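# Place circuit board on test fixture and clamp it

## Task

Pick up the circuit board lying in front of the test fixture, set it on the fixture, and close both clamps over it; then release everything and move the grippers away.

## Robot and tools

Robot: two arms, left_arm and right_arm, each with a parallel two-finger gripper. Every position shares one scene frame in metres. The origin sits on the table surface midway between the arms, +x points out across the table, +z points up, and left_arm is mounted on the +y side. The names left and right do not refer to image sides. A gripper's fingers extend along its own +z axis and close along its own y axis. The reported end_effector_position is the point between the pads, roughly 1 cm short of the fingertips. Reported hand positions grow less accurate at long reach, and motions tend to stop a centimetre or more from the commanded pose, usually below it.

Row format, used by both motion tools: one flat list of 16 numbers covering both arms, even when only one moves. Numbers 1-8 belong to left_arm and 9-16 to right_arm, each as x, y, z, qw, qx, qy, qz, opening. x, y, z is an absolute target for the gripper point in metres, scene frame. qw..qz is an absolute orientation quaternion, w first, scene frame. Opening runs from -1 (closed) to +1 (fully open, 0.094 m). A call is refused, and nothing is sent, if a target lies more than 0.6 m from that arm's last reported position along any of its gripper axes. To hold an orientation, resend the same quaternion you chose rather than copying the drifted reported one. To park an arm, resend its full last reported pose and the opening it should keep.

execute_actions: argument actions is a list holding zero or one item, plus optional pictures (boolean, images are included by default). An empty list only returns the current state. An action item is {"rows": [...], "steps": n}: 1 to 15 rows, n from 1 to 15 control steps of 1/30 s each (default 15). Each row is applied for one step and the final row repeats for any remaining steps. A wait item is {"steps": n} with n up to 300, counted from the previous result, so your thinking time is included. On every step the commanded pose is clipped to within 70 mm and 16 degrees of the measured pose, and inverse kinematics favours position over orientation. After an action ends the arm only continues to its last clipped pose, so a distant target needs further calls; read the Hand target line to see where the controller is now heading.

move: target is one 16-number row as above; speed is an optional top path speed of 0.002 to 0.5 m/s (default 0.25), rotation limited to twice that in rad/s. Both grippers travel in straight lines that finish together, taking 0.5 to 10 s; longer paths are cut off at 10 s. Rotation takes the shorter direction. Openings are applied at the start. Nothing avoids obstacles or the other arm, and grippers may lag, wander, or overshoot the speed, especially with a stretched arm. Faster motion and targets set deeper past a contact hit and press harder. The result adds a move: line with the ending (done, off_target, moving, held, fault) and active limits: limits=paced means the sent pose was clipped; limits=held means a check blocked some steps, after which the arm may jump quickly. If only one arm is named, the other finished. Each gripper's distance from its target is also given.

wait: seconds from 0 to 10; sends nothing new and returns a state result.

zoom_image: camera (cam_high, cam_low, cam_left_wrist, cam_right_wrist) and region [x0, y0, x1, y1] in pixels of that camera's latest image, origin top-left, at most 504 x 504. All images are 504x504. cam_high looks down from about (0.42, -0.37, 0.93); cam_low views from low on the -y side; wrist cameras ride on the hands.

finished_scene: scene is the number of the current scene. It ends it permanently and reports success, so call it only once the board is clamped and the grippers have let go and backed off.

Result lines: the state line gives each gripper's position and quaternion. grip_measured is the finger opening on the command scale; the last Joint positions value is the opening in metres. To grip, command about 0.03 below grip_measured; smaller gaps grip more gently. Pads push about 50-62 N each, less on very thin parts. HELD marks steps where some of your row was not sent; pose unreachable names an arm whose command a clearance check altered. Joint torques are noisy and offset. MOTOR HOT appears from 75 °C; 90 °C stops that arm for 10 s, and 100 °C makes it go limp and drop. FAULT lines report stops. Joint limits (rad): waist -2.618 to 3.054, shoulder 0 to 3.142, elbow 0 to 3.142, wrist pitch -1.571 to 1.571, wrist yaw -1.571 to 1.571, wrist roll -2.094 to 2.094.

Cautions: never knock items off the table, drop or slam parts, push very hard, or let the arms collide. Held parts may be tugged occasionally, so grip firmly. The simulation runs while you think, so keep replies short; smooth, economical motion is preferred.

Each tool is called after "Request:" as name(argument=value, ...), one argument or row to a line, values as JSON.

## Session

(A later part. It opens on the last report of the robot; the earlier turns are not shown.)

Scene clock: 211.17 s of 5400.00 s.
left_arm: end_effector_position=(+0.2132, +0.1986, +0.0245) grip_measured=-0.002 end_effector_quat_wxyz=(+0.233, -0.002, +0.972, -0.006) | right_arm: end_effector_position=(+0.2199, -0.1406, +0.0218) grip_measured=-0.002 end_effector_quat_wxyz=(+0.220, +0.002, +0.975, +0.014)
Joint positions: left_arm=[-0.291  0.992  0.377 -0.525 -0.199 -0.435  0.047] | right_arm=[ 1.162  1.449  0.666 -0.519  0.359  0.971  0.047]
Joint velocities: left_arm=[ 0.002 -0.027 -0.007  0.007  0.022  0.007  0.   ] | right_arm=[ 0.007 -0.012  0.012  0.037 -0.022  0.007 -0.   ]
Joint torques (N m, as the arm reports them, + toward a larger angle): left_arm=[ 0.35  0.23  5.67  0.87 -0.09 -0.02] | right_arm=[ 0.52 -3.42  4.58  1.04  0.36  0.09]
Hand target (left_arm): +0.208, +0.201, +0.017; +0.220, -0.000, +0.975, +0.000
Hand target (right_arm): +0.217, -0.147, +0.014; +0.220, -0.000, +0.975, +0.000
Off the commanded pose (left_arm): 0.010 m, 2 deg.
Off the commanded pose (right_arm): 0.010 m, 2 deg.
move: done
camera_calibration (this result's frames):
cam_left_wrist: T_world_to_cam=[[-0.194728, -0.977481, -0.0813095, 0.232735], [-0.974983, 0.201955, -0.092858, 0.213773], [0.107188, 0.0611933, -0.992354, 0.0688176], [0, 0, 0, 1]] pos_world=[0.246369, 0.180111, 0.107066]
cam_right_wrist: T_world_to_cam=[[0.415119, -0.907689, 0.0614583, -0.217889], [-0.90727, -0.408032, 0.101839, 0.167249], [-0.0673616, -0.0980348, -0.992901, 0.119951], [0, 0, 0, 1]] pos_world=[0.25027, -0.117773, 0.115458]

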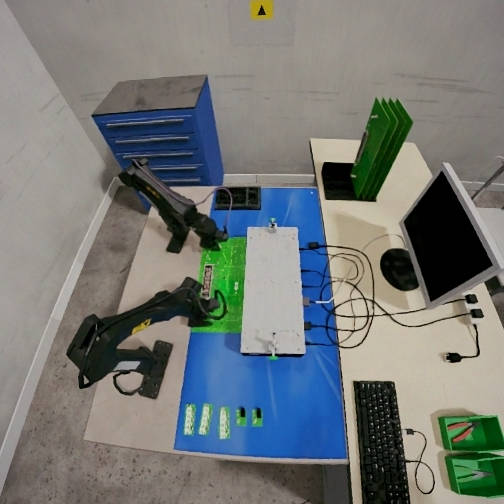

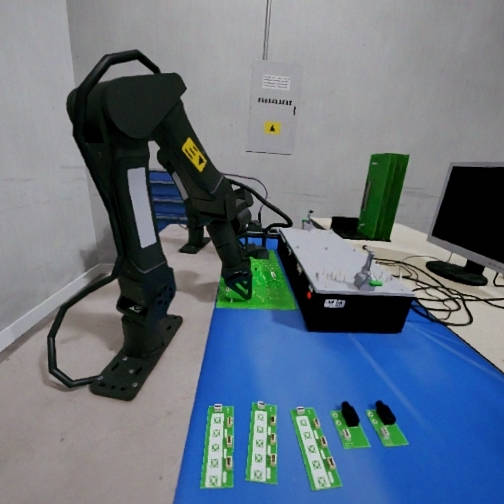

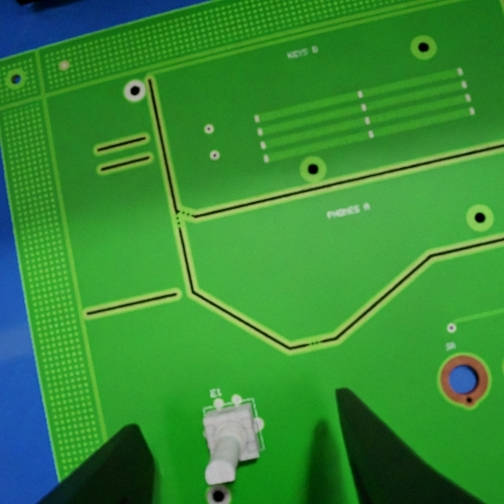

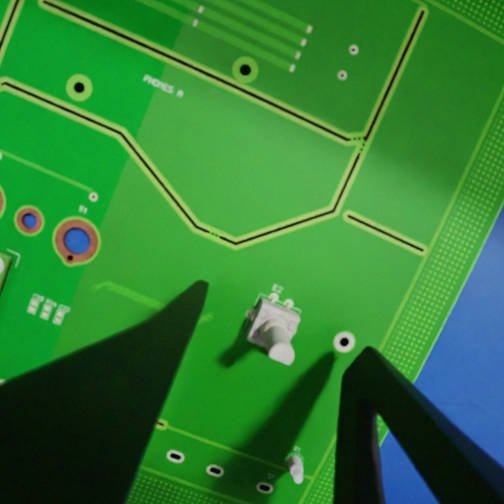

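Request:
move(
  target=[0.204,0.203,0.0,0.22,0,0.975,0,0,0.215,-0.149,0.002,0.22,0,0.975,0,0],
  speed=0.02,
)

Request:
move(
  target=[0.204,0.203,0.0,0.22,0,0.975,0,-0.9,0.215,-0.149,0.002,0.22,0,0.975,0,-0.9],
)

Request:
move(
  target=[0.212,0.198,0.19,0.22,0,0.975,0,-0.9,0.215,-0.147,0.19,0.22,0,0.975,0,-0.9],
  speed=0.05,
)

Scene clock: 217.87 s of 5400.00 s.
left_arm: end_effector_position=(+0.2135, +0.1986, +0.0146) grip_measured=-0.002 end_effector_quat_wxyz=(+0.245, -0.004, +0.970, -0.012) | right_arm: end_effector_position=(+0.2214, -0.1387, +0.0157) grip_measured=-0.002 end_effector_quat_wxyz=(+0.226, +0.004, +0.974, +0.022)
Joint positions: left_arm=[-0.291  0.992  0.322 -0.445 -0.199 -0.435  0.047] | right_arm=[ 1.163  1.459  0.64  -0.461  0.361  0.972  0.047]
Joint velocities: left_arm=[-0.002  0.017 -0.012  0.051 -0.081 -0.037  0.   ] | right_arm=[-0.017 -0.012 -0.002 -0.007  0.007 -0.022 -0.   ]
Joint torques (N m, as the arm reports them, + toward a larger angle): left_arm=[-0.14  1.28  5.15  0.83 -0.08 -0.02] | right_arm=[ 0.56 -2.78  3.58  0.96  0.37  0.09]
Hand target (left_arm): +0.203, +0.203, +0.001; +0.220, +0.000, +0.976, -0.000
Hand target (right_arm): +0.215, -0.149, +0.003; +0.221, -0.000, +0.975, +0.000
Off the commanded pose (left_arm): 0.018 m, 3 deg.
Off the commanded pose (right_arm): 0.018 m, 3 deg.
After step 90, 2.13 s passed at rest.
move: off_target (left_arm, right_arm)
camera_calibration (this result's frames):
cam_left_wrist: T_world_to_cam=[[-0.192782, -0.978398, -0.0746443, 0.231586], [-0.972608, 0.200601, -0.117446, 0.213241], [0.129883, 0.0499581, -0.99027, 0.0562588], [0, 0, 0, 1]] pos_world=[0.244738, 0.180996, 0.0980422]
cam_right_wrist: T_world_to_cam=[[0.413783, -0.908898, 0.0518545, -0.21609], [-0.908742, -0.40896, 0.0833008, 0.170496], [-0.0545055, -0.0815908, -0.995174, 0.113674], [0, 0, 0, 1]] pos_world=[0.250547, -0.117403, 0.110128]

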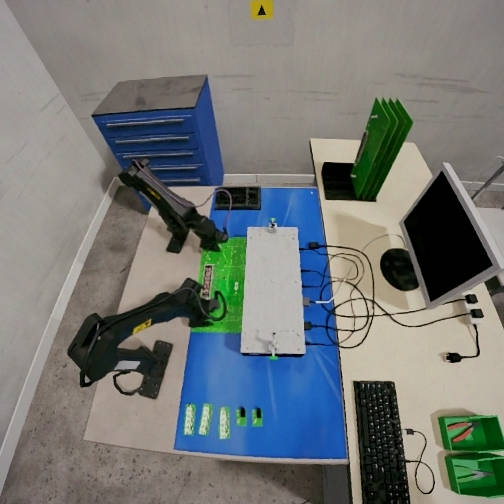

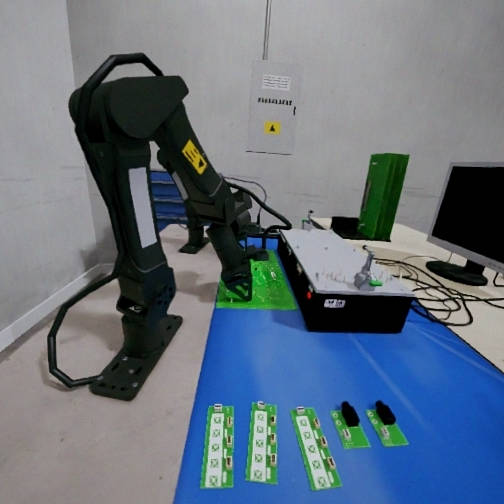

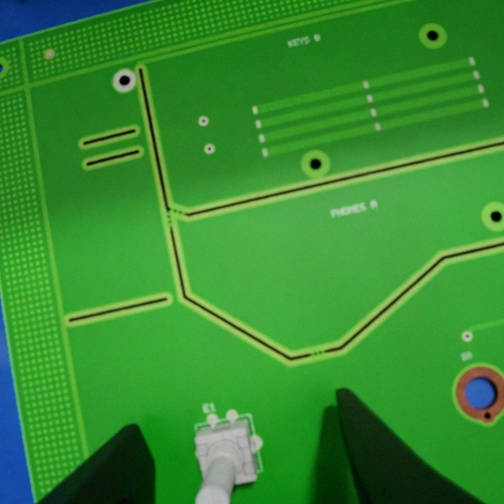

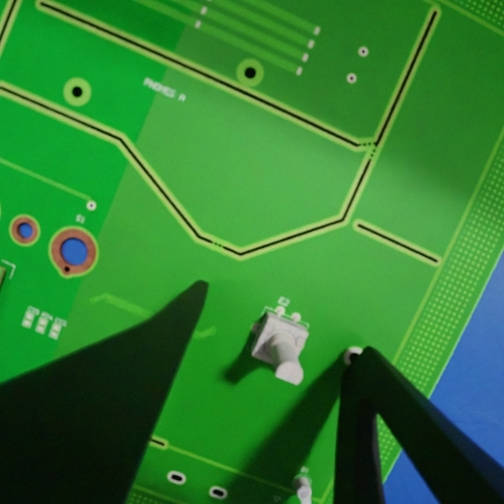

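Scene clock: 218.57 s of 5400.00 s.
left_arm: end_effector_position=(+0.2133, +0.2015, +0.0143) grip_measured=-0.774 end_effector_quat_wxyz=(+0.245, -0.006, +0.970, -0.005) | right_arm: end_effector_position=(+0.2211, -0.1410, +0.0153) grip_measured=-0.789 end_effector_quat_wxyz=(+0.228, +0.004, +0.974, +0.017)
Joint positions: left_arm=[-0.289  0.992  0.322 -0.449 -0.212 -0.435  0.011] | right_arm=[ 1.164  1.459  0.638 -0.467  0.369  0.973  0.01 ]
Joint velocities: left_arm=[-0.007 -0.022 -0.002  0.037 -0.051  0.125 -0.   ] | right_arm=[ 0.027 -0.007  0.017  0.051 -0.037  0.022 -0.001]
Joint torques (N m, as the arm reports them, + toward a larger angle): left_arm=[ 0.02  1.3   5.12  0.94  0.05 -0.02] | right_arm=[ 0.49 -2.7   3.73  1.08  0.3   0.09]
Hand target (left_arm): +0.203, +0.203, +0.001; +0.220, -0.000, +0.975, -0.000
Hand target (right_arm): +0.215, -0.149, +0.003; +0.221, -0.001, +0.975, -0.000
Off the commanded pose (left_arm): 0.017 m, 3 deg.
Off the commanded pose (right_arm): 0.017 m, 2 deg.
move: off_target (left_arm, right_arm)
camera_calibration (this result's frames):
cam_left_wrist: T_world_to_cam=[[-0.185638, -0.978801, -0.0865262, 0.233113], [-0.973974, 0.194944, -0.115633, 0.213903], [0.13005, 0.0628084, -0.989516, 0.0531907], [0, 0, 0, 1]] pos_world=[0.244693, 0.183131, 0.0975377]
cam_right_wrist: T_world_to_cam=[[0.412016, -0.90904, 0.0623652, -0.217908], [-0.90967, -0.406437, 0.0854925, 0.169854], [-0.0523686, -0.0919561, -0.994385, 0.111075], [0, 0, 0, 1]] pos_world=[0.25011, -0.118838, 0.10952]

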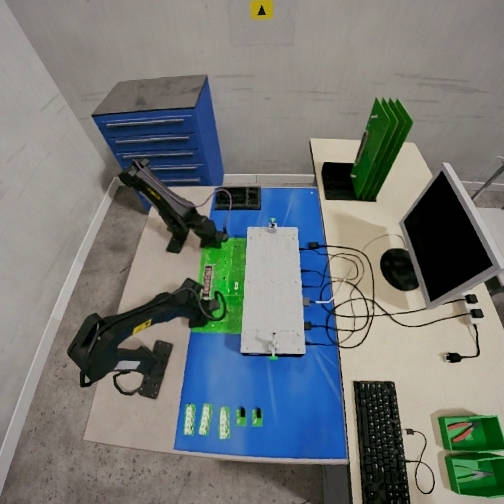

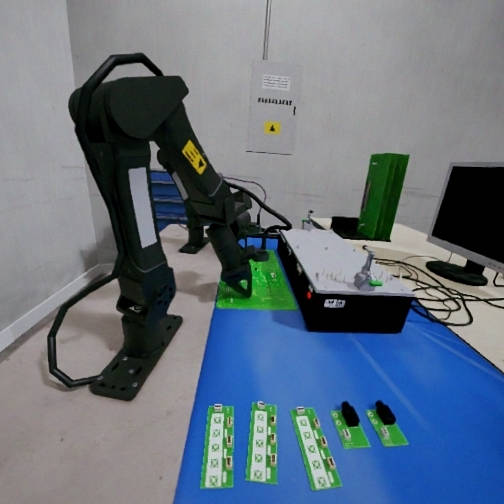

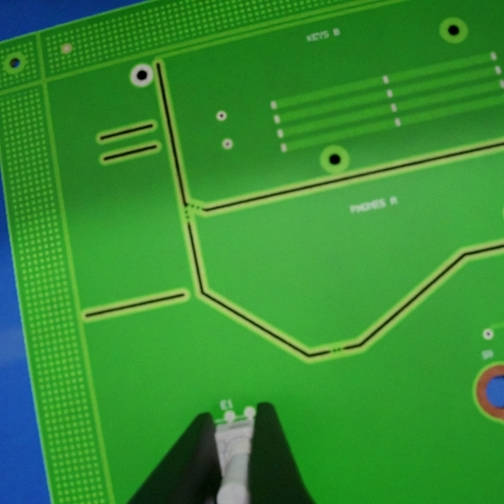

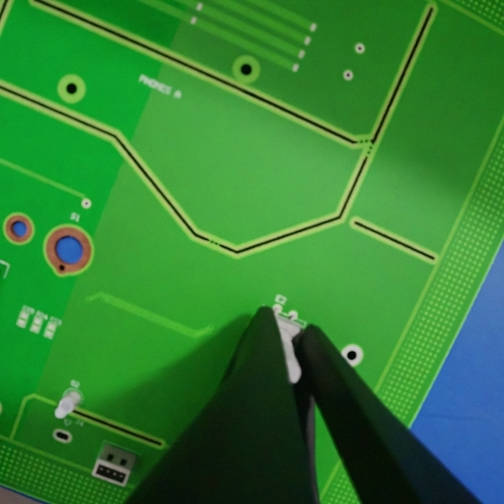

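Scene clock: 222.40 s of 5400.00 s.
left_arm: end_effector_position=(+0.2113, +0.1980, +0.1832) grip_measured=-0.774 end_effector_quat_wxyz=(+0.217, -0.001, +0.976, -0.003) | right_arm: end_effector_position=(+0.2156, -0.1429, +0.1769) grip_measured=-0.789 end_effector_quat_wxyz=(+0.208, +0.002, +0.978, +0.002)
Joint positions: left_arm=[-0.289  0.987  1.031 -1.219 -0.189 -0.435  0.011] | right_arm=[ 1.167  1.334  1.224 -1.23   0.351  0.984  0.01 ]
Joint velocities: left_arm=[ 0.002  0.017 -0.002 -0.007 -0.022  0.037 -0.001] | right_arm=[-0.007 -0.012 -0.002 -0.007 -0.007 -0.022  0.001]
Joint torques (N m, as the arm reports them, + toward a larger angle): left_arm=[-0.75 -0.06  8.52  0.72 -0.24 -0.05] | right_arm=[ 0.55 -4.55  9.42  0.53  0.48  0.03]
Hand target (left_arm): +0.214, +0.197, +0.190; +0.220, +0.000, +0.975, -0.001
Hand target (right_arm): +0.216, -0.145, +0.190; +0.220, -0.000, +0.975, +0.001
Off the commanded pose (left_arm): 0.007 m, 1 deg.
Off the commanded pose (right_arm): 0.014 m, 2 deg.
move: off_target (right_arm)
camera_calibration (this result's frames):
cam_left_wrist: T_world_to_cam=[[-0.199377, -0.976549, -0.0812403, 0.245463], [-0.9772, 0.204315, -0.0577539, 0.220374], [0.0729981, 0.0678733, -0.99502, 0.232944], [0, 0, 0, 1]] pos_world=[0.247285, 0.17887, 0.264453]
cam_right_wrist: T_world_to_cam=[[0.412916, -0.907924, 0.0719305, -0.229078], [-0.90595, -0.401335, 0.134848, 0.14141], [-0.0935635, -0.120846, -0.988252, 0.275022], [0, 0, 0, 1]] pos_world=[0.248432, -0.117998, 0.2692]

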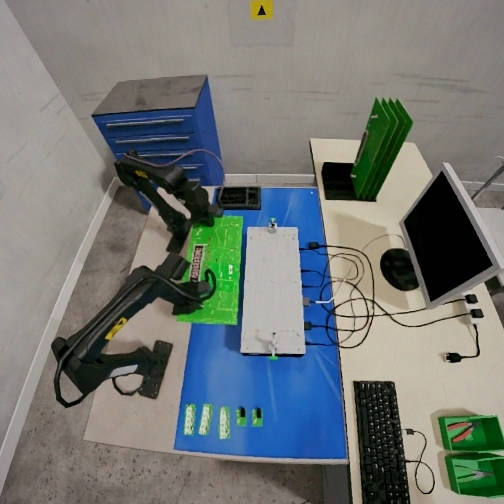

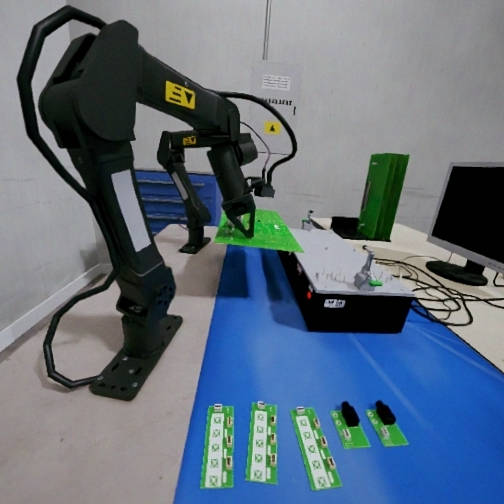

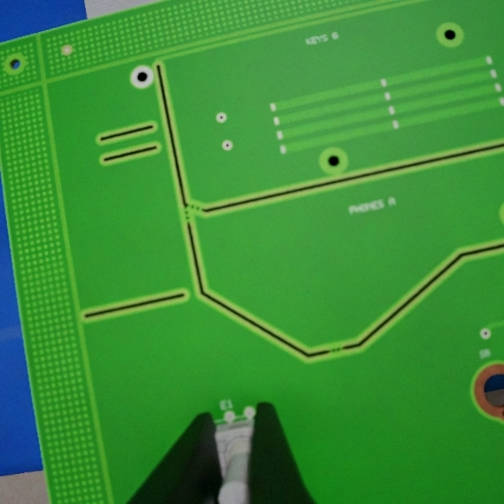

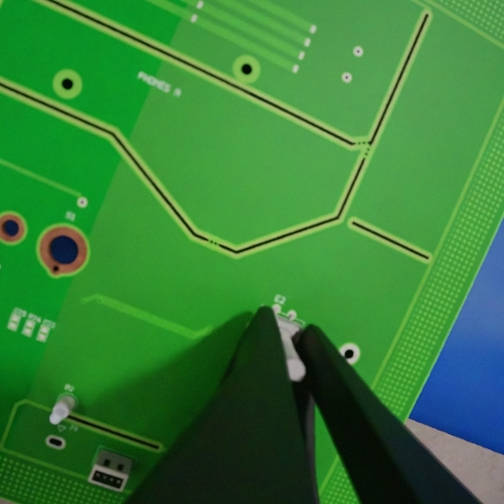

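Request:
move(
  target=[0.215,0.166,0.18,0.22,0,0.975,0,-0.9,0.215,-0.18,0.185,0.22,0,0.975,0,-0.9],
  speed=0.02,
)

Request:
move(
  target=[0.31,0.166,0.172,0.22,0,0.975,0,-0.9,0.31,-0.18,0.18,0.22,0,0.975,0,-0.9],
  speed=0.025,
)

Scene clock: 234.47 s of 5400.00 s.
left_arm: end_effector_position=(+0.2092, +0.1671, +0.1741) grip_measured=-0.774 end_effector_quat_wxyz=(+0.209, -0.000, +0.978, -0.006) | right_arm: end_effector_position=(+0.2140, -0.1732, +0.1818) grip_measured=-0.789 end_effector_quat_wxyz=(+0.210, -0.000, +0.978, -0.001)
Joint positions: left_arm=[-0.455  1.051  1.031 -1.197 -0.235 -0.595  0.011] | right_arm=[ 1.1    1.233  1.171 -1.256  0.343  0.91   0.01 ]
Joint velocities: left_arm=[ 0.007  0.017  0.002  0.007 -0.037 -0.081 -0.   ] | right_arm=[-0.017  0.007 -0.002 -0.051 -0.022 -0.051 -0.001]
Joint torques (N m, as the arm reports them, + toward a larger angle): left_arm=[-0.7  -0.23  8.01  0.76 -0.49 -0.03] | right_arm=[-0.66 -5.43  5.66  0.91  0.33 -0.12]
Hand target (left_arm): +0.215, +0.166, +0.180; +0.220, +0.000, +0.975, -0.001
Hand target (right_arm): +0.215, -0.180, +0.185; +0.220, +0.000, +0.976, -0.000
Off the commanded pose (left_arm): 0.008 m, 2 deg.
Off the commanded pose (right_arm): 0.008 m, 1 deg.
After step 90, 6.93 s passed at rest.
move: done
camera_calibration (this result's frames):
cam_left_wrist: T_world_to_cam=[[-0.202915, -0.97659, -0.0713963, 0.213148], [-0.977501, 0.206313, -0.0438857, 0.221369], [0.0575883, 0.0608849, -0.996482, 0.230766], [0, 0, 0, 1]] pos_world=[0.24635, 0.148437, 0.254887]
cam_right_wrist: T_world_to_cam=[[0.414531, -0.906448, 0.0807189, -0.258039], [-0.90571, -0.402298, 0.133587, 0.127142], [-0.0886169, -0.128484, -0.987744, 0.273527], [0, 0, 0, 1]] pos_world=[0.246358, -0.147606, 0.274019]

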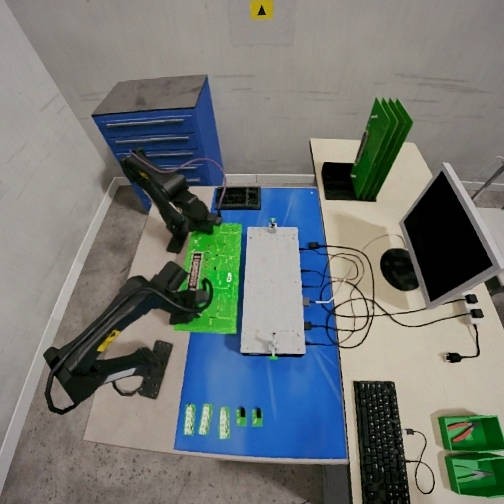

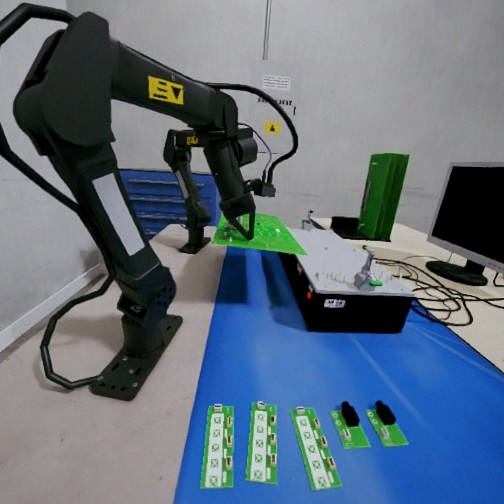

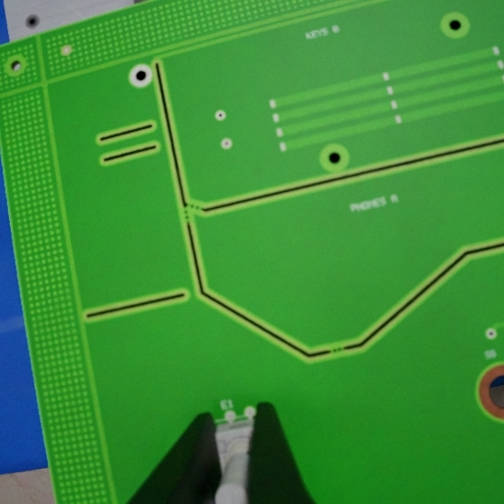

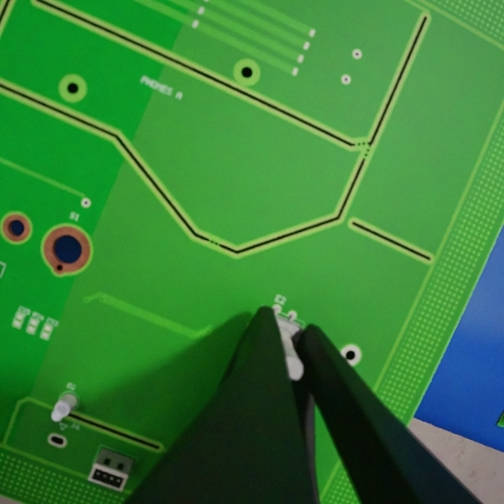

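Scene clock: 238.77 s of 5400.00 s.
left_arm: end_effector_position=(+0.2991, +0.1641, +0.1645) grip_measured=-0.774 end_effector_quat_wxyz=(+0.205, +0.002, +0.979, -0.009) | right_arm: end_effector_position=(+0.2992, -0.1811, +0.1666) grip_measured=-0.789 end_effector_quat_wxyz=(+0.200, +0.001, +0.980, +0.000)
Joint positions: left_arm=[-0.233  1.349  1.174 -1.009 -0.146 -0.384  0.011] | right_arm=[ 0.794  1.419  1.248 -1.072  0.24   0.61   0.01 ]
Joint velocities: left_arm=[ 0.012 -0.012  0.007 -0.022  0.051  0.066 -0.   ] | right_arm=[-0.002 -0.012  0.012 -0.037  0.037 -0.066  0.001]
Joint torques (N m, as the arm reports them, + toward a larger angle): left_arm=[ 1.31 -3.19  8.79  0.86 -0.31  0.14] | right_arm=[-0.9  -4.48  9.93  1.02  0.33 -0.16]
Hand target (left_arm): +0.309, +0.168, +0.172; +0.220, -0.001, +0.976, +0.001
Hand target (right_arm): +0.309, -0.182, +0.179; +0.218, +0.001, +0.976, -0.001
Off the commanded pose (left_arm): 0.013 m, 2 deg.
Off the commanded pose (right_arm): 0.017 m, 2 deg.
move: off_target (left_arm, right_arm)
camera_calibration (this result's frames):
cam_left_wrist: T_world_to_cam=[[-0.207654, -0.975975, -0.0659705, 0.228215], [-0.976939, 0.210341, -0.0367144, 0.307453], [0.0497086, 0.0568252, -0.997146, 0.21932], [0, 0, 0, 1]] pos_world=[0.33685, 0.145599, 0.245038]
cam_right_wrist: T_world_to_cam=[[0.414306, -0.907398, 0.0705678, -0.297665], [-0.903735, -0.400972, 0.149946, 0.200164], [-0.107765, -0.125898, -0.986173, 0.271024], [0, 0, 0, 1]] pos_world=[0.333427, -0.155719, 0.258268]

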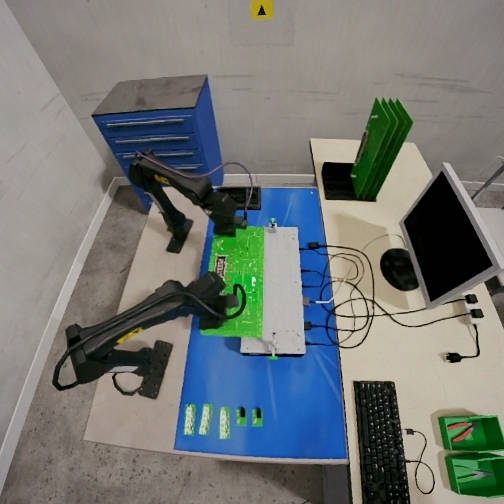

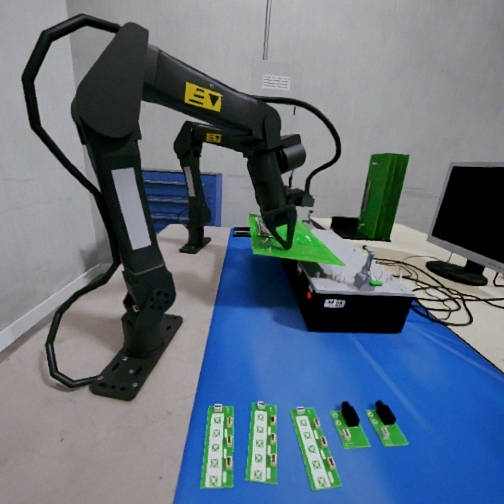

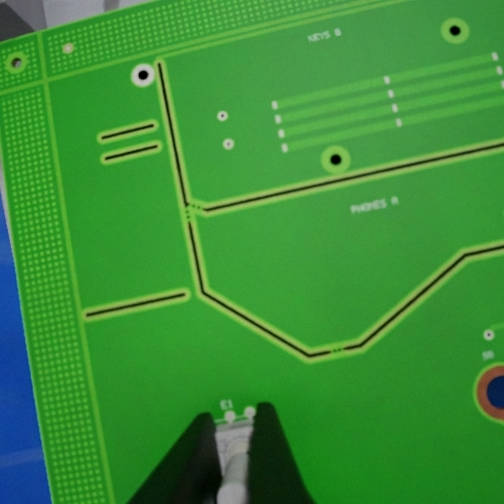

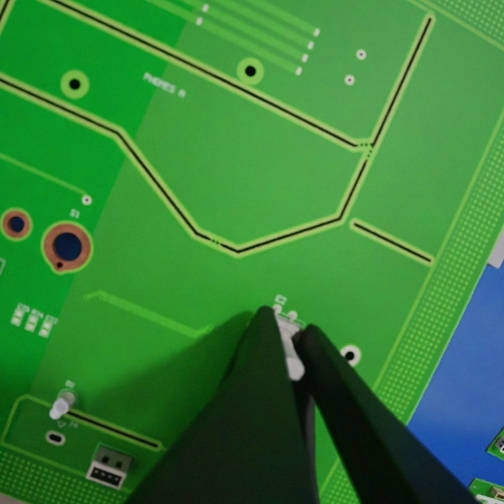

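Request:
execute_actions(
  actions=[],
)

Scene clock: 252.10 s of 5400.00 s.
left_arm: end_effector_position=(+0.2991, +0.1641, +0.1645) grip_measured=-0.774 end_effector_quat_wxyz=(+0.205, +0.002, +0.979, -0.009) | right_arm: end_effector_position=(+0.2992, -0.1810, +0.1666) grip_measured=-0.789 end_effector_quat_wxyz=(+0.200, +0.000, +0.980, +0.000)
Joint positions: left_arm=[-0.233  1.349  1.174 -1.009 -0.146 -0.383  0.011] | right_arm=[ 0.794  1.419  1.248 -1.072  0.239  0.609  0.01 ]
Joint velocities: left_arm=[-0.012 -0.012 -0.012  0.007 -0.081 -0.037  0.   ] | right_arm=[-0.002  0.002 -0.007 -0.11   0.125  0.037 -0.   ]
Joint torques (N m, as the arm reports them, + toward a larger angle): left_arm=[ 1.3  -3.19  8.94  0.77 -0.41  0.05] | right_arm=[-0.89 -4.5   9.93  1.01  0.32 -0.15]
Hand target (left_arm): +0.309, +0.168, +0.172; +0.220, -0.000, +0.976, +0.001
Hand target (right_arm): +0.309, -0.182, +0.179; +0.218, +0.001, +0.976, -0.001
Off the commanded pose (left_arm): 0.013 m, 2 deg.
Off the commanded pose (right_arm): 0.017 m, 2 deg.
Steps of this call (steps 1 to 90: nothing new was sent; then 10.33 s passed at rest). Readings (end_effector_position):
1: left_arm (+0.2991, +0.1641, +0.1645) | right_arm (+0.2992, -0.1810, +0.1666)
2: left_arm (+0.2991, +0.1641, +0.1645) | right_arm (+0.2992, -0.1810, +0.1666)
4: left_arm (+0.2991, +0.1641, +0.1645) | right_arm (+0.2992, -0.1810, +0.1666)
8: left_arm (+0.2991, +0.1641, +0.1645) | right_arm (+0.2992, -0.1810, +0.1666)
90: the state above
camera_calibration (this result's frames):
cam_left_wrist: T_world_to_cam=[[-0.207995, -0.975893, -0.0661212, 0.228328], [-0.976865, 0.210688, -0.0366888, 0.30737], [0.0497352, 0.0569604, -0.997137, 0.219288], [0, 0, 0, 1]] pos_world=[0.336843, 0.145574, 0.245035]
cam_right_wrist: T_world_to_cam=[[0.415388, -0.906899, 0.0706237, -0.297841], [-0.903231, -0.40201, 0.150208, 0.199774], [-0.107832, -0.126184, -0.986129, 0.270973], [0, 0, 0, 1]] pos_world=[0.333381, -0.155608, 0.258241]

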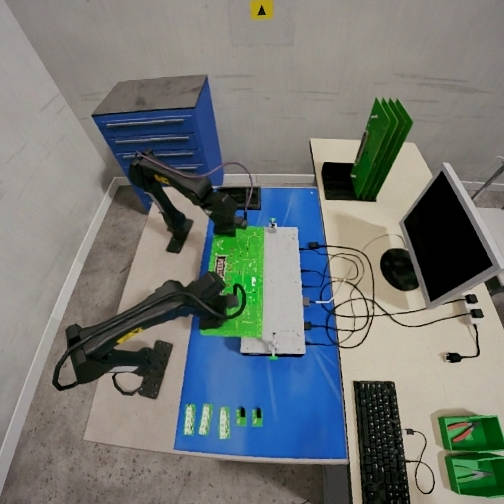

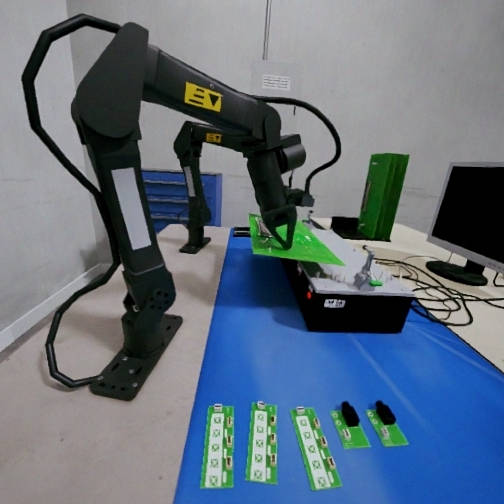

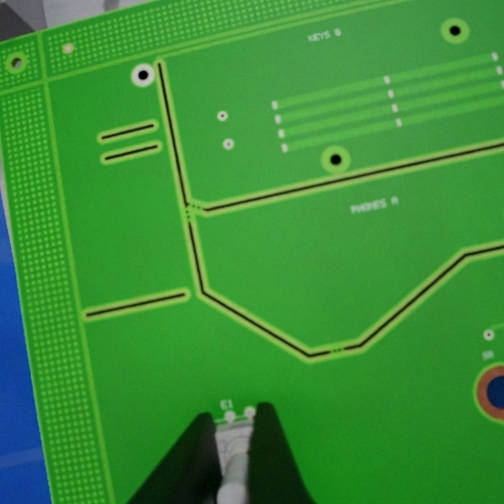

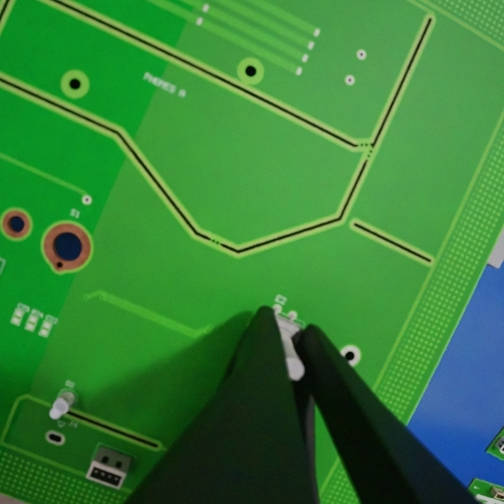

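Request:
move(
  target=[0.37,0.166,0.176,0.22,0,0.975,0,-0.9,0.37,-0.18,0.182,0.22,0,0.975,0,-0.9],
  speed=0.025,
)

Request:
zoom_image(
  camera="cam_low",
  region=[230,170,430,320],
)

Scene clock: 271.10 s of 5400.00 s.
left_arm: end_effector_position=(+0.3321, +0.1592, +0.1629) grip_measured=-0.774 end_effector_quat_wxyz=(+0.157, +0.000, +0.987, -0.018) | right_arm: end_effector_position=(+0.3516, -0.1867, +0.1662) grip_measured=-0.789 end_effector_quat_wxyz=(+0.188, -0.007, +0.982, -0.014)
Joint positions: left_arm=[-0.17   1.546  1.372 -1.088 -0.075 -0.34   0.011] | right_arm=[ 0.676  1.598  1.421 -1.076  0.21   0.482  0.01 ]
Joint velocities: left_arm=[-0.012 -0.012  0.032  0.051  0.037 -0.022 -0.   ] | right_arm=[ 0.017 -0.012 -0.022 -0.037  0.022 -0.037  0.001]
Joint torques (N m, as the arm reports them, + toward a larger angle): left_arm=[ 2.23 -4.34  9.38  1.4  -0.8   0.33] | right_arm=[-0.66 -6.14 10.26  1.39  0.17  0.01]
Hand target (left_arm): +0.366, +0.168, +0.178; +0.218, -0.002, +0.976, +0.001
Hand target (right_arm): +0.369, -0.182, +0.182; +0.219, +0.000, +0.976, +0.000
Off the commanded pose (left_arm): 0.041 m, 8 deg.
Off the commanded pose (right_arm): 0.025 m, 4 deg.
After step 90, 12.87 s passed at rest.
move: off_target (left_arm, right_arm)
camera_calibration (this result's frames):
cam_left_wrist: T_world_to_cam=[[-0.214064, -0.976407, -0.0283794, 0.226213], [-0.97567, 0.212313, 0.0546935, 0.325076], [-0.0473778, 0.0393968, -0.9981, 0.251575], [0, 0, 0, 1]] pos_world=[0.37751, 0.141947, 0.239738]
cam_right_wrist: T_world_to_cam=[[0.425512, -0.900707, 0.0875562, -0.329935], [-0.895307, -0.404914, 0.185661, 0.235698], [-0.131774, -0.157391, -0.978705, 0.27688], [0, 0, 0, 1]] pos_world=[0.387899, -0.158159, 0.256111]

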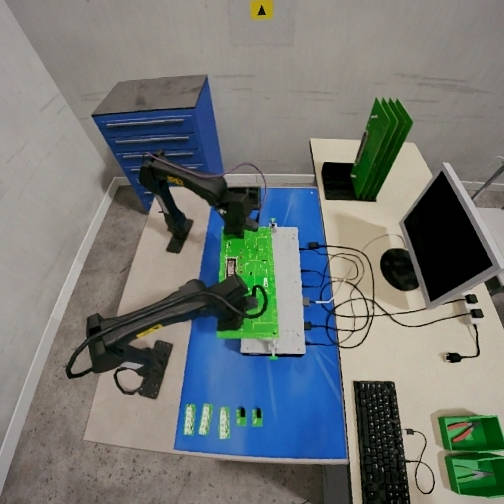

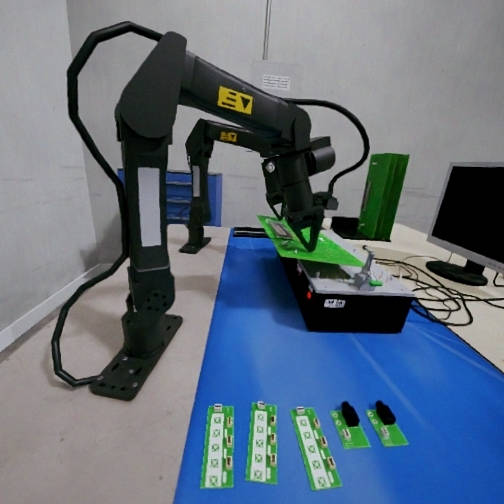

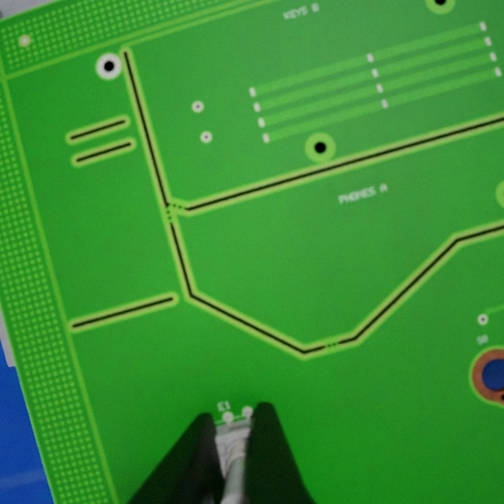

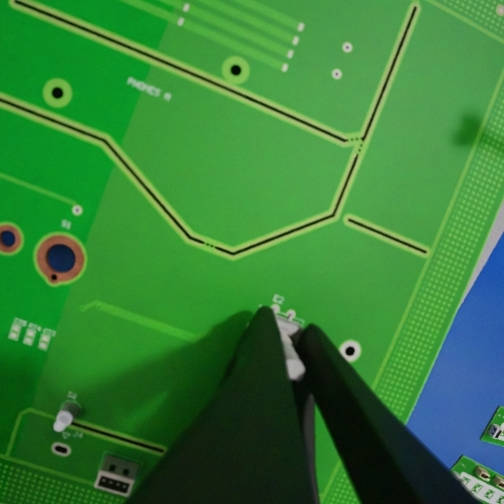

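Region (230, 170, 430, 320) of cam_low's 504x504 image, scaled by 2.520, with more detail than that image has; it fills the top 378 rows of this view, and the rest is white.

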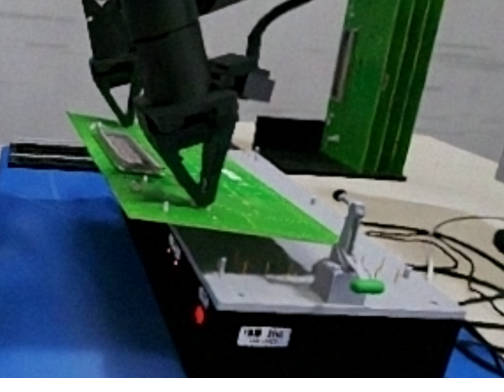

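Request:
move(
  target=[0.345,0.166,0.186,0.29,0,0.957,0,-0.9,0.345,-0.18,0.19,0.29,0,0.957,0,-0.9],
  speed=0.025,
)

Request:
zoom_image(
  camera="cam_low",
  region=[230,170,430,320],
)

Request:
zoom_image(
  camera="cam_high",
  region=[190,190,330,370],
)

Scene clock: 283.33 s of 5400.00 s.
left_arm: end_effector_position=(+0.3284, +0.1643, +0.1662) grip_measured=-0.774 end_effector_quat_wxyz=(+0.232, +0.001, +0.973, -0.003) | right_arm: end_effector_position=(+0.3403, -0.1812, +0.1769) grip_measured=-0.789 end_effector_quat_wxyz=(+0.256, -0.006, +0.967, -0.006)
Joint positions: left_arm=[-0.208  1.41   1.208 -0.93  -0.167 -0.352  0.011] | right_arm=[ 0.747  1.465  1.282 -0.952  0.292  0.523  0.01 ]
Joint velocities: left_arm=[-0.017 -0.002 -0.007  0.022  0.007 -0.037  0.   ] | right_arm=[ 0.007 -0.007 -0.022  0.022  0.022 -0.007 -0.001]
Joint torques (N m, as the arm reports them, + toward a larger angle): left_arm=[-0.4  -7.16  7.06  1.4  -0.65  0.08] | right_arm=[ 0.49 -8.27  6.33  1.61  0.48  0.1 ]
Hand target (left_arm): +0.343, +0.166, +0.187; +0.288, -0.003, +0.958, +0.002
Hand target (right_arm): +0.345, -0.180, +0.191; +0.289, +0.002, +0.957, +0.002
Off the commanded pose (left_arm): 0.026 m, 7 deg.
Off the commanded pose (right_arm): 0.014 m, 4 deg.
After step 90, 3.50 s passed at rest.
move: off_target (left_arm, right_arm)
camera_calibration (this result's frames):
cam_left_wrist: T_world_to_cam=[[-0.199226, -0.976047, -0.0874088, 0.235363], [-0.974399, 0.206791, -0.0882277, 0.344377], [0.10419, 0.0675938, -0.992258, 0.199041], [0, 0, 0, 1]] pos_world=[0.361713, 0.145057, 0.248457]
cam_right_wrist: T_world_to_cam=[[0.413554, -0.900847, 0.13209, -0.324947], [-0.910451, -0.410323, 0.0521005, 0.253611], [0.00726476, -0.141807, -0.989868, 0.244194], [0, 0, 0, 1]] pos_world=[0.363509, -0.154037, 0.271428]

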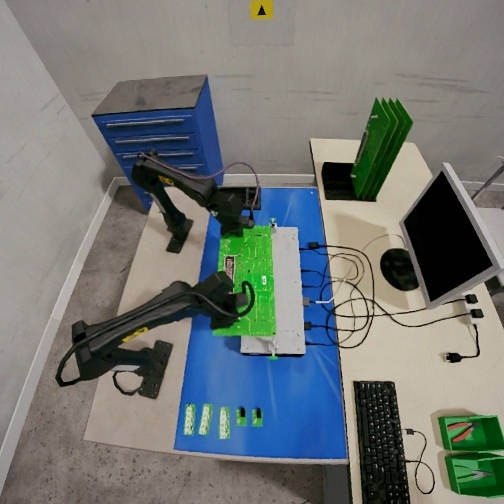

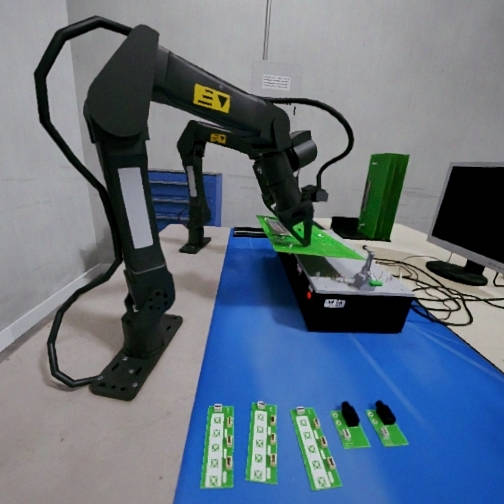

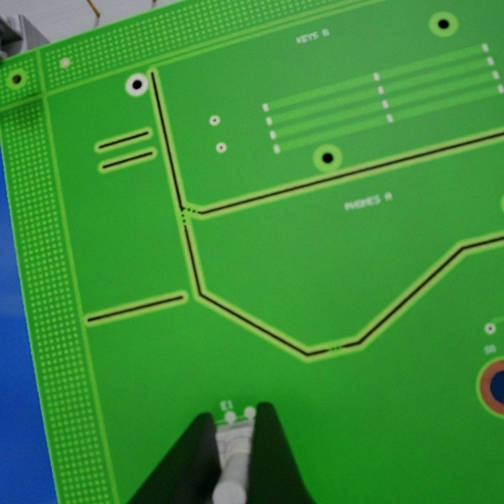

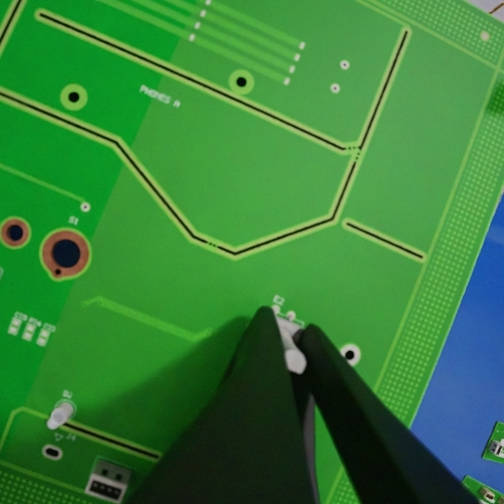

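Region (230, 170, 430, 320) of cam_low's 504x504 image, scaled by 2.520, with more detail than that image has; it fills the top 378 rows of this view, and the rest is white.

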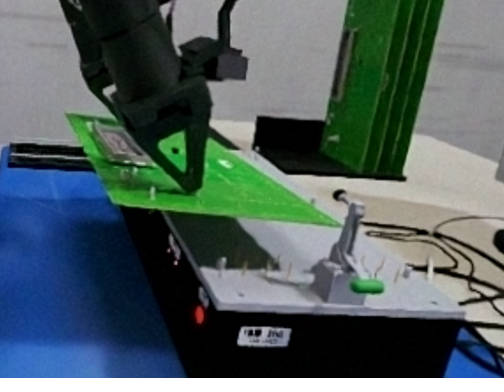

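Region (190, 190, 330, 370) of cam_high's 504x504 image, scaled by 2.800, with more detail than that image has.

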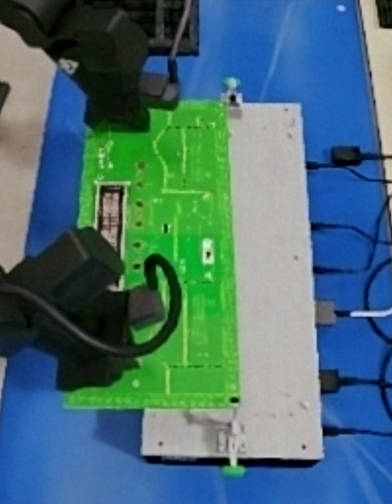

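Request:
move(
  target=[0.325,0.154,0.176,0.25,0,0.968,0,-0.9,0.325,-0.192,0.182,0.25,0,0.968,0,-0.9],
  speed=0.025,
)

Request:
move(
  target=[0.37,0.154,0.178,0.25,0,0.968,0,-0.9,0.37,-0.192,0.184,0.25,0,0.968,0,-0.9],
  speed=0.02,
)

Scene clock: 289.30 s of 5400.00 s.
left_arm: end_effector_position=(+0.3227, +0.1543, +0.1656) grip_measured=-0.774 end_effector_quat_wxyz=(+0.231, +0.002, +0.973, -0.000) | right_arm: end_effector_position=(+0.3264, -0.1906, +0.1754) grip_measured=-0.789 end_effector_quat_wxyz=(+0.240, -0.005, +0.971, -0.012)
Joint positions: left_arm=[-0.255  1.41   1.207 -0.94  -0.19  -0.391  0.011] | right_arm=[ 0.743  1.433  1.263 -1.003  0.283  0.53   0.01 ]
Joint velocities: left_arm=[-0.002  0.002 -0.012  0.007 -0.022 -0.007 -0.   ] | right_arm=[-0.027 -0.017  0.012  0.037 -0.007 -0.066  0.   ]
Joint torques (N m, as the arm reports them, + toward a larger angle): left_arm=[-0.8  -5.81  7.56  0.92 -0.3  -0.06] | right_arm=[-0.45 -7.73  6.21  1.27  0.08  0.02]
Hand target (left_arm): +0.325, +0.154, +0.176; +0.250, -0.000, +0.968, -0.000
Hand target (right_arm): +0.325, -0.192, +0.182; +0.250, -0.000, +0.968, -0.000
Off the commanded pose (left_arm): 0.011 m, 2 deg.
Off the commanded pose (right_arm): 0.007 m, 2 deg.
After step 90, 1.93 s passed at rest.
move: off_target (left_arm)
camera_calibration (this result's frames):
cam_left_wrist: T_world_to_cam=[[-0.200655, -0.975263, -0.09274, 0.225676], [-0.974249, 0.208587, -0.0856143, 0.34012], [0.102841, 0.073173, -0.992003, 0.19931], [0, 0, 0, 1]] pos_world=[0.356147, 0.134564, 0.247765]
cam_right_wrist: T_world_to_cam=[[0.412188, -0.902069, 0.127959, -0.326607], [-0.910675, -0.40363, 0.0880505, 0.232165], [-0.0277792, -0.152823, -0.987863, 0.250507], [0, 0, 0, 1]] pos_world=[0.353009, -0.16263, 0.268817]

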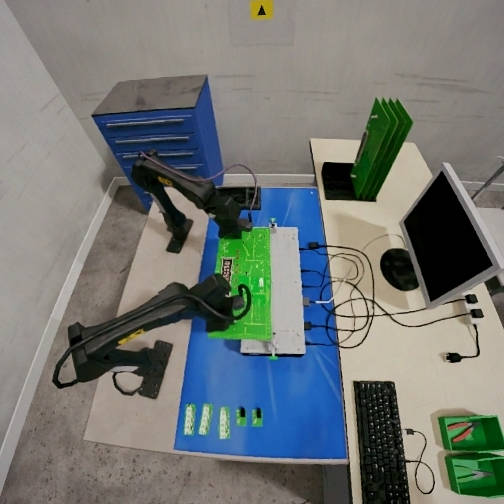

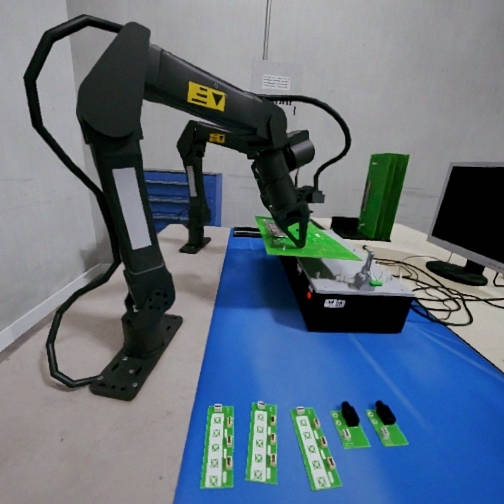

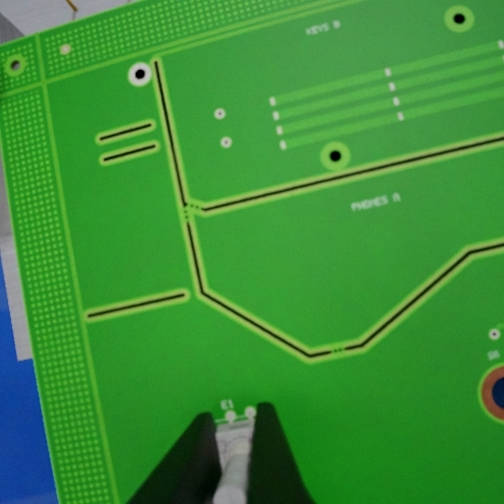

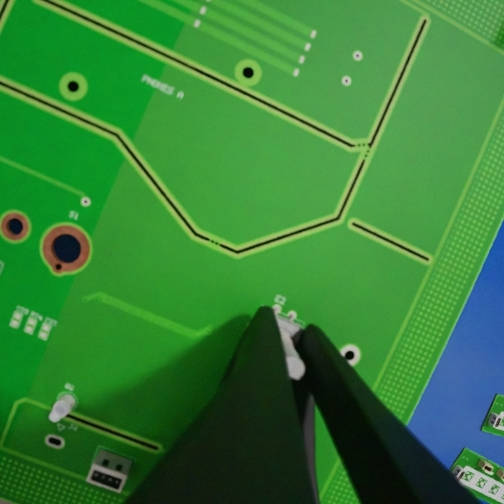

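Scene clock: 291.97 s of 5400.00 s.
left_arm: end_effector_position=(+0.3566, +0.1533, +0.1689) grip_measured=-0.774 end_effector_quat_wxyz=(+0.230, +0.003, +0.973, -0.002) | right_arm: end_effector_position=(+0.3580, -0.1936, +0.1695) grip_measured=-0.789 end_effector_quat_wxyz=(+0.229, +0.000, +0.973, -0.005)
Joint positions: left_arm=[-0.206  1.529  1.327 -0.934 -0.165 -0.345  0.011] | right_arm=[ 0.66   1.532  1.336 -0.97   0.23   0.467  0.01 ]
Joint velocities: left_arm=[ 0.012 -0.022 -0.012 -0.037 -0.007  0.022 -0.001] | right_arm=[ 0.002 -0.007 -0.002  0.022 -0.007 -0.007 -0.002]
Joint torques (N m, as the arm reports them, + toward a larger angle): left_arm=[ 0.95 -5.05  8.83  1.03 -0.3   0.03] | right_arm=[-0.77 -5.66 10.16  1.25  0.19 -0.15]
Hand target (left_arm): +0.369, +0.155, +0.178; +0.250, -0.001, +0.968, +0.000
Hand target (right_arm): +0.369, -0.193, +0.184; +0.249, +0.000, +0.968, -0.000
Off the commanded pose (left_arm): 0.016 m, 2 deg.
Off the commanded pose (right_arm): 0.019 m, 3 deg.
move: off_target (left_arm, right_arm)
camera_calibration (this result's frames):
cam_left_wrist: T_world_to_cam=[[-0.204328, -0.974756, -0.0900089, 0.232529], [-0.973761, 0.211805, -0.0832298, 0.372618], [0.100193, 0.070641, -0.992457, 0.200526], [0, 0, 0, 1]] pos_world=[0.390262, 0.133571, 0.250956]
cam_right_wrist: T_world_to_cam=[[0.409029, -0.906572, 0.104034, -0.337255], [-0.911176, -0.399573, 0.1005, 0.259089], [-0.0495413, -0.135901, -0.989483, 0.256451], [0, 0, 0, 1]] pos_world=[0.386727, -0.167369, 0.262801]

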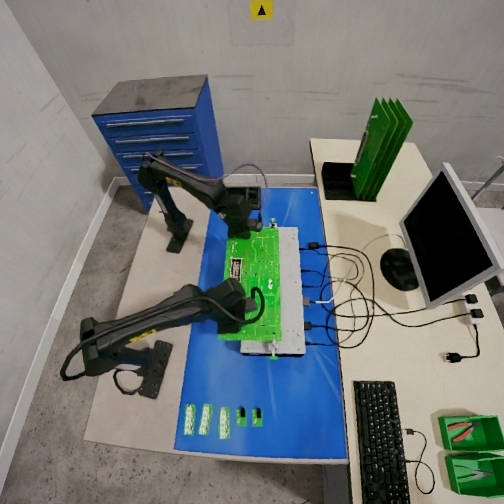

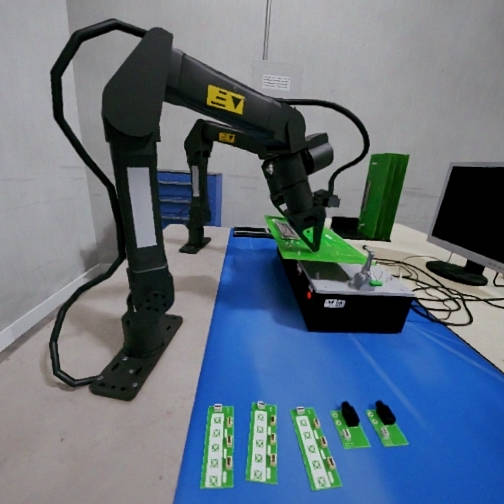

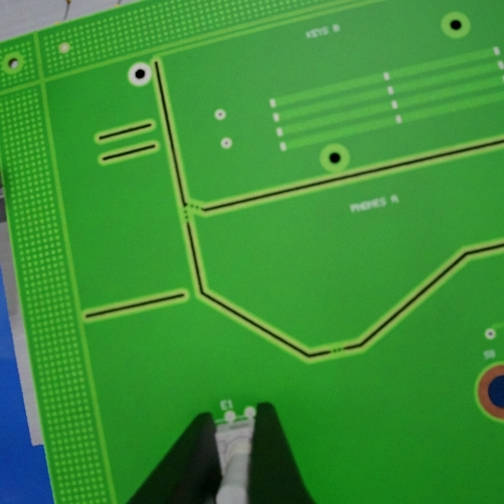

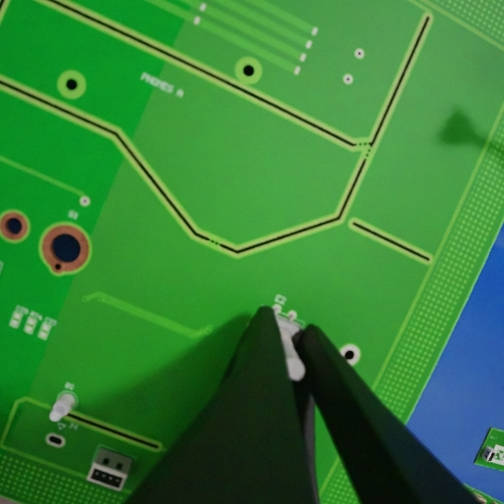

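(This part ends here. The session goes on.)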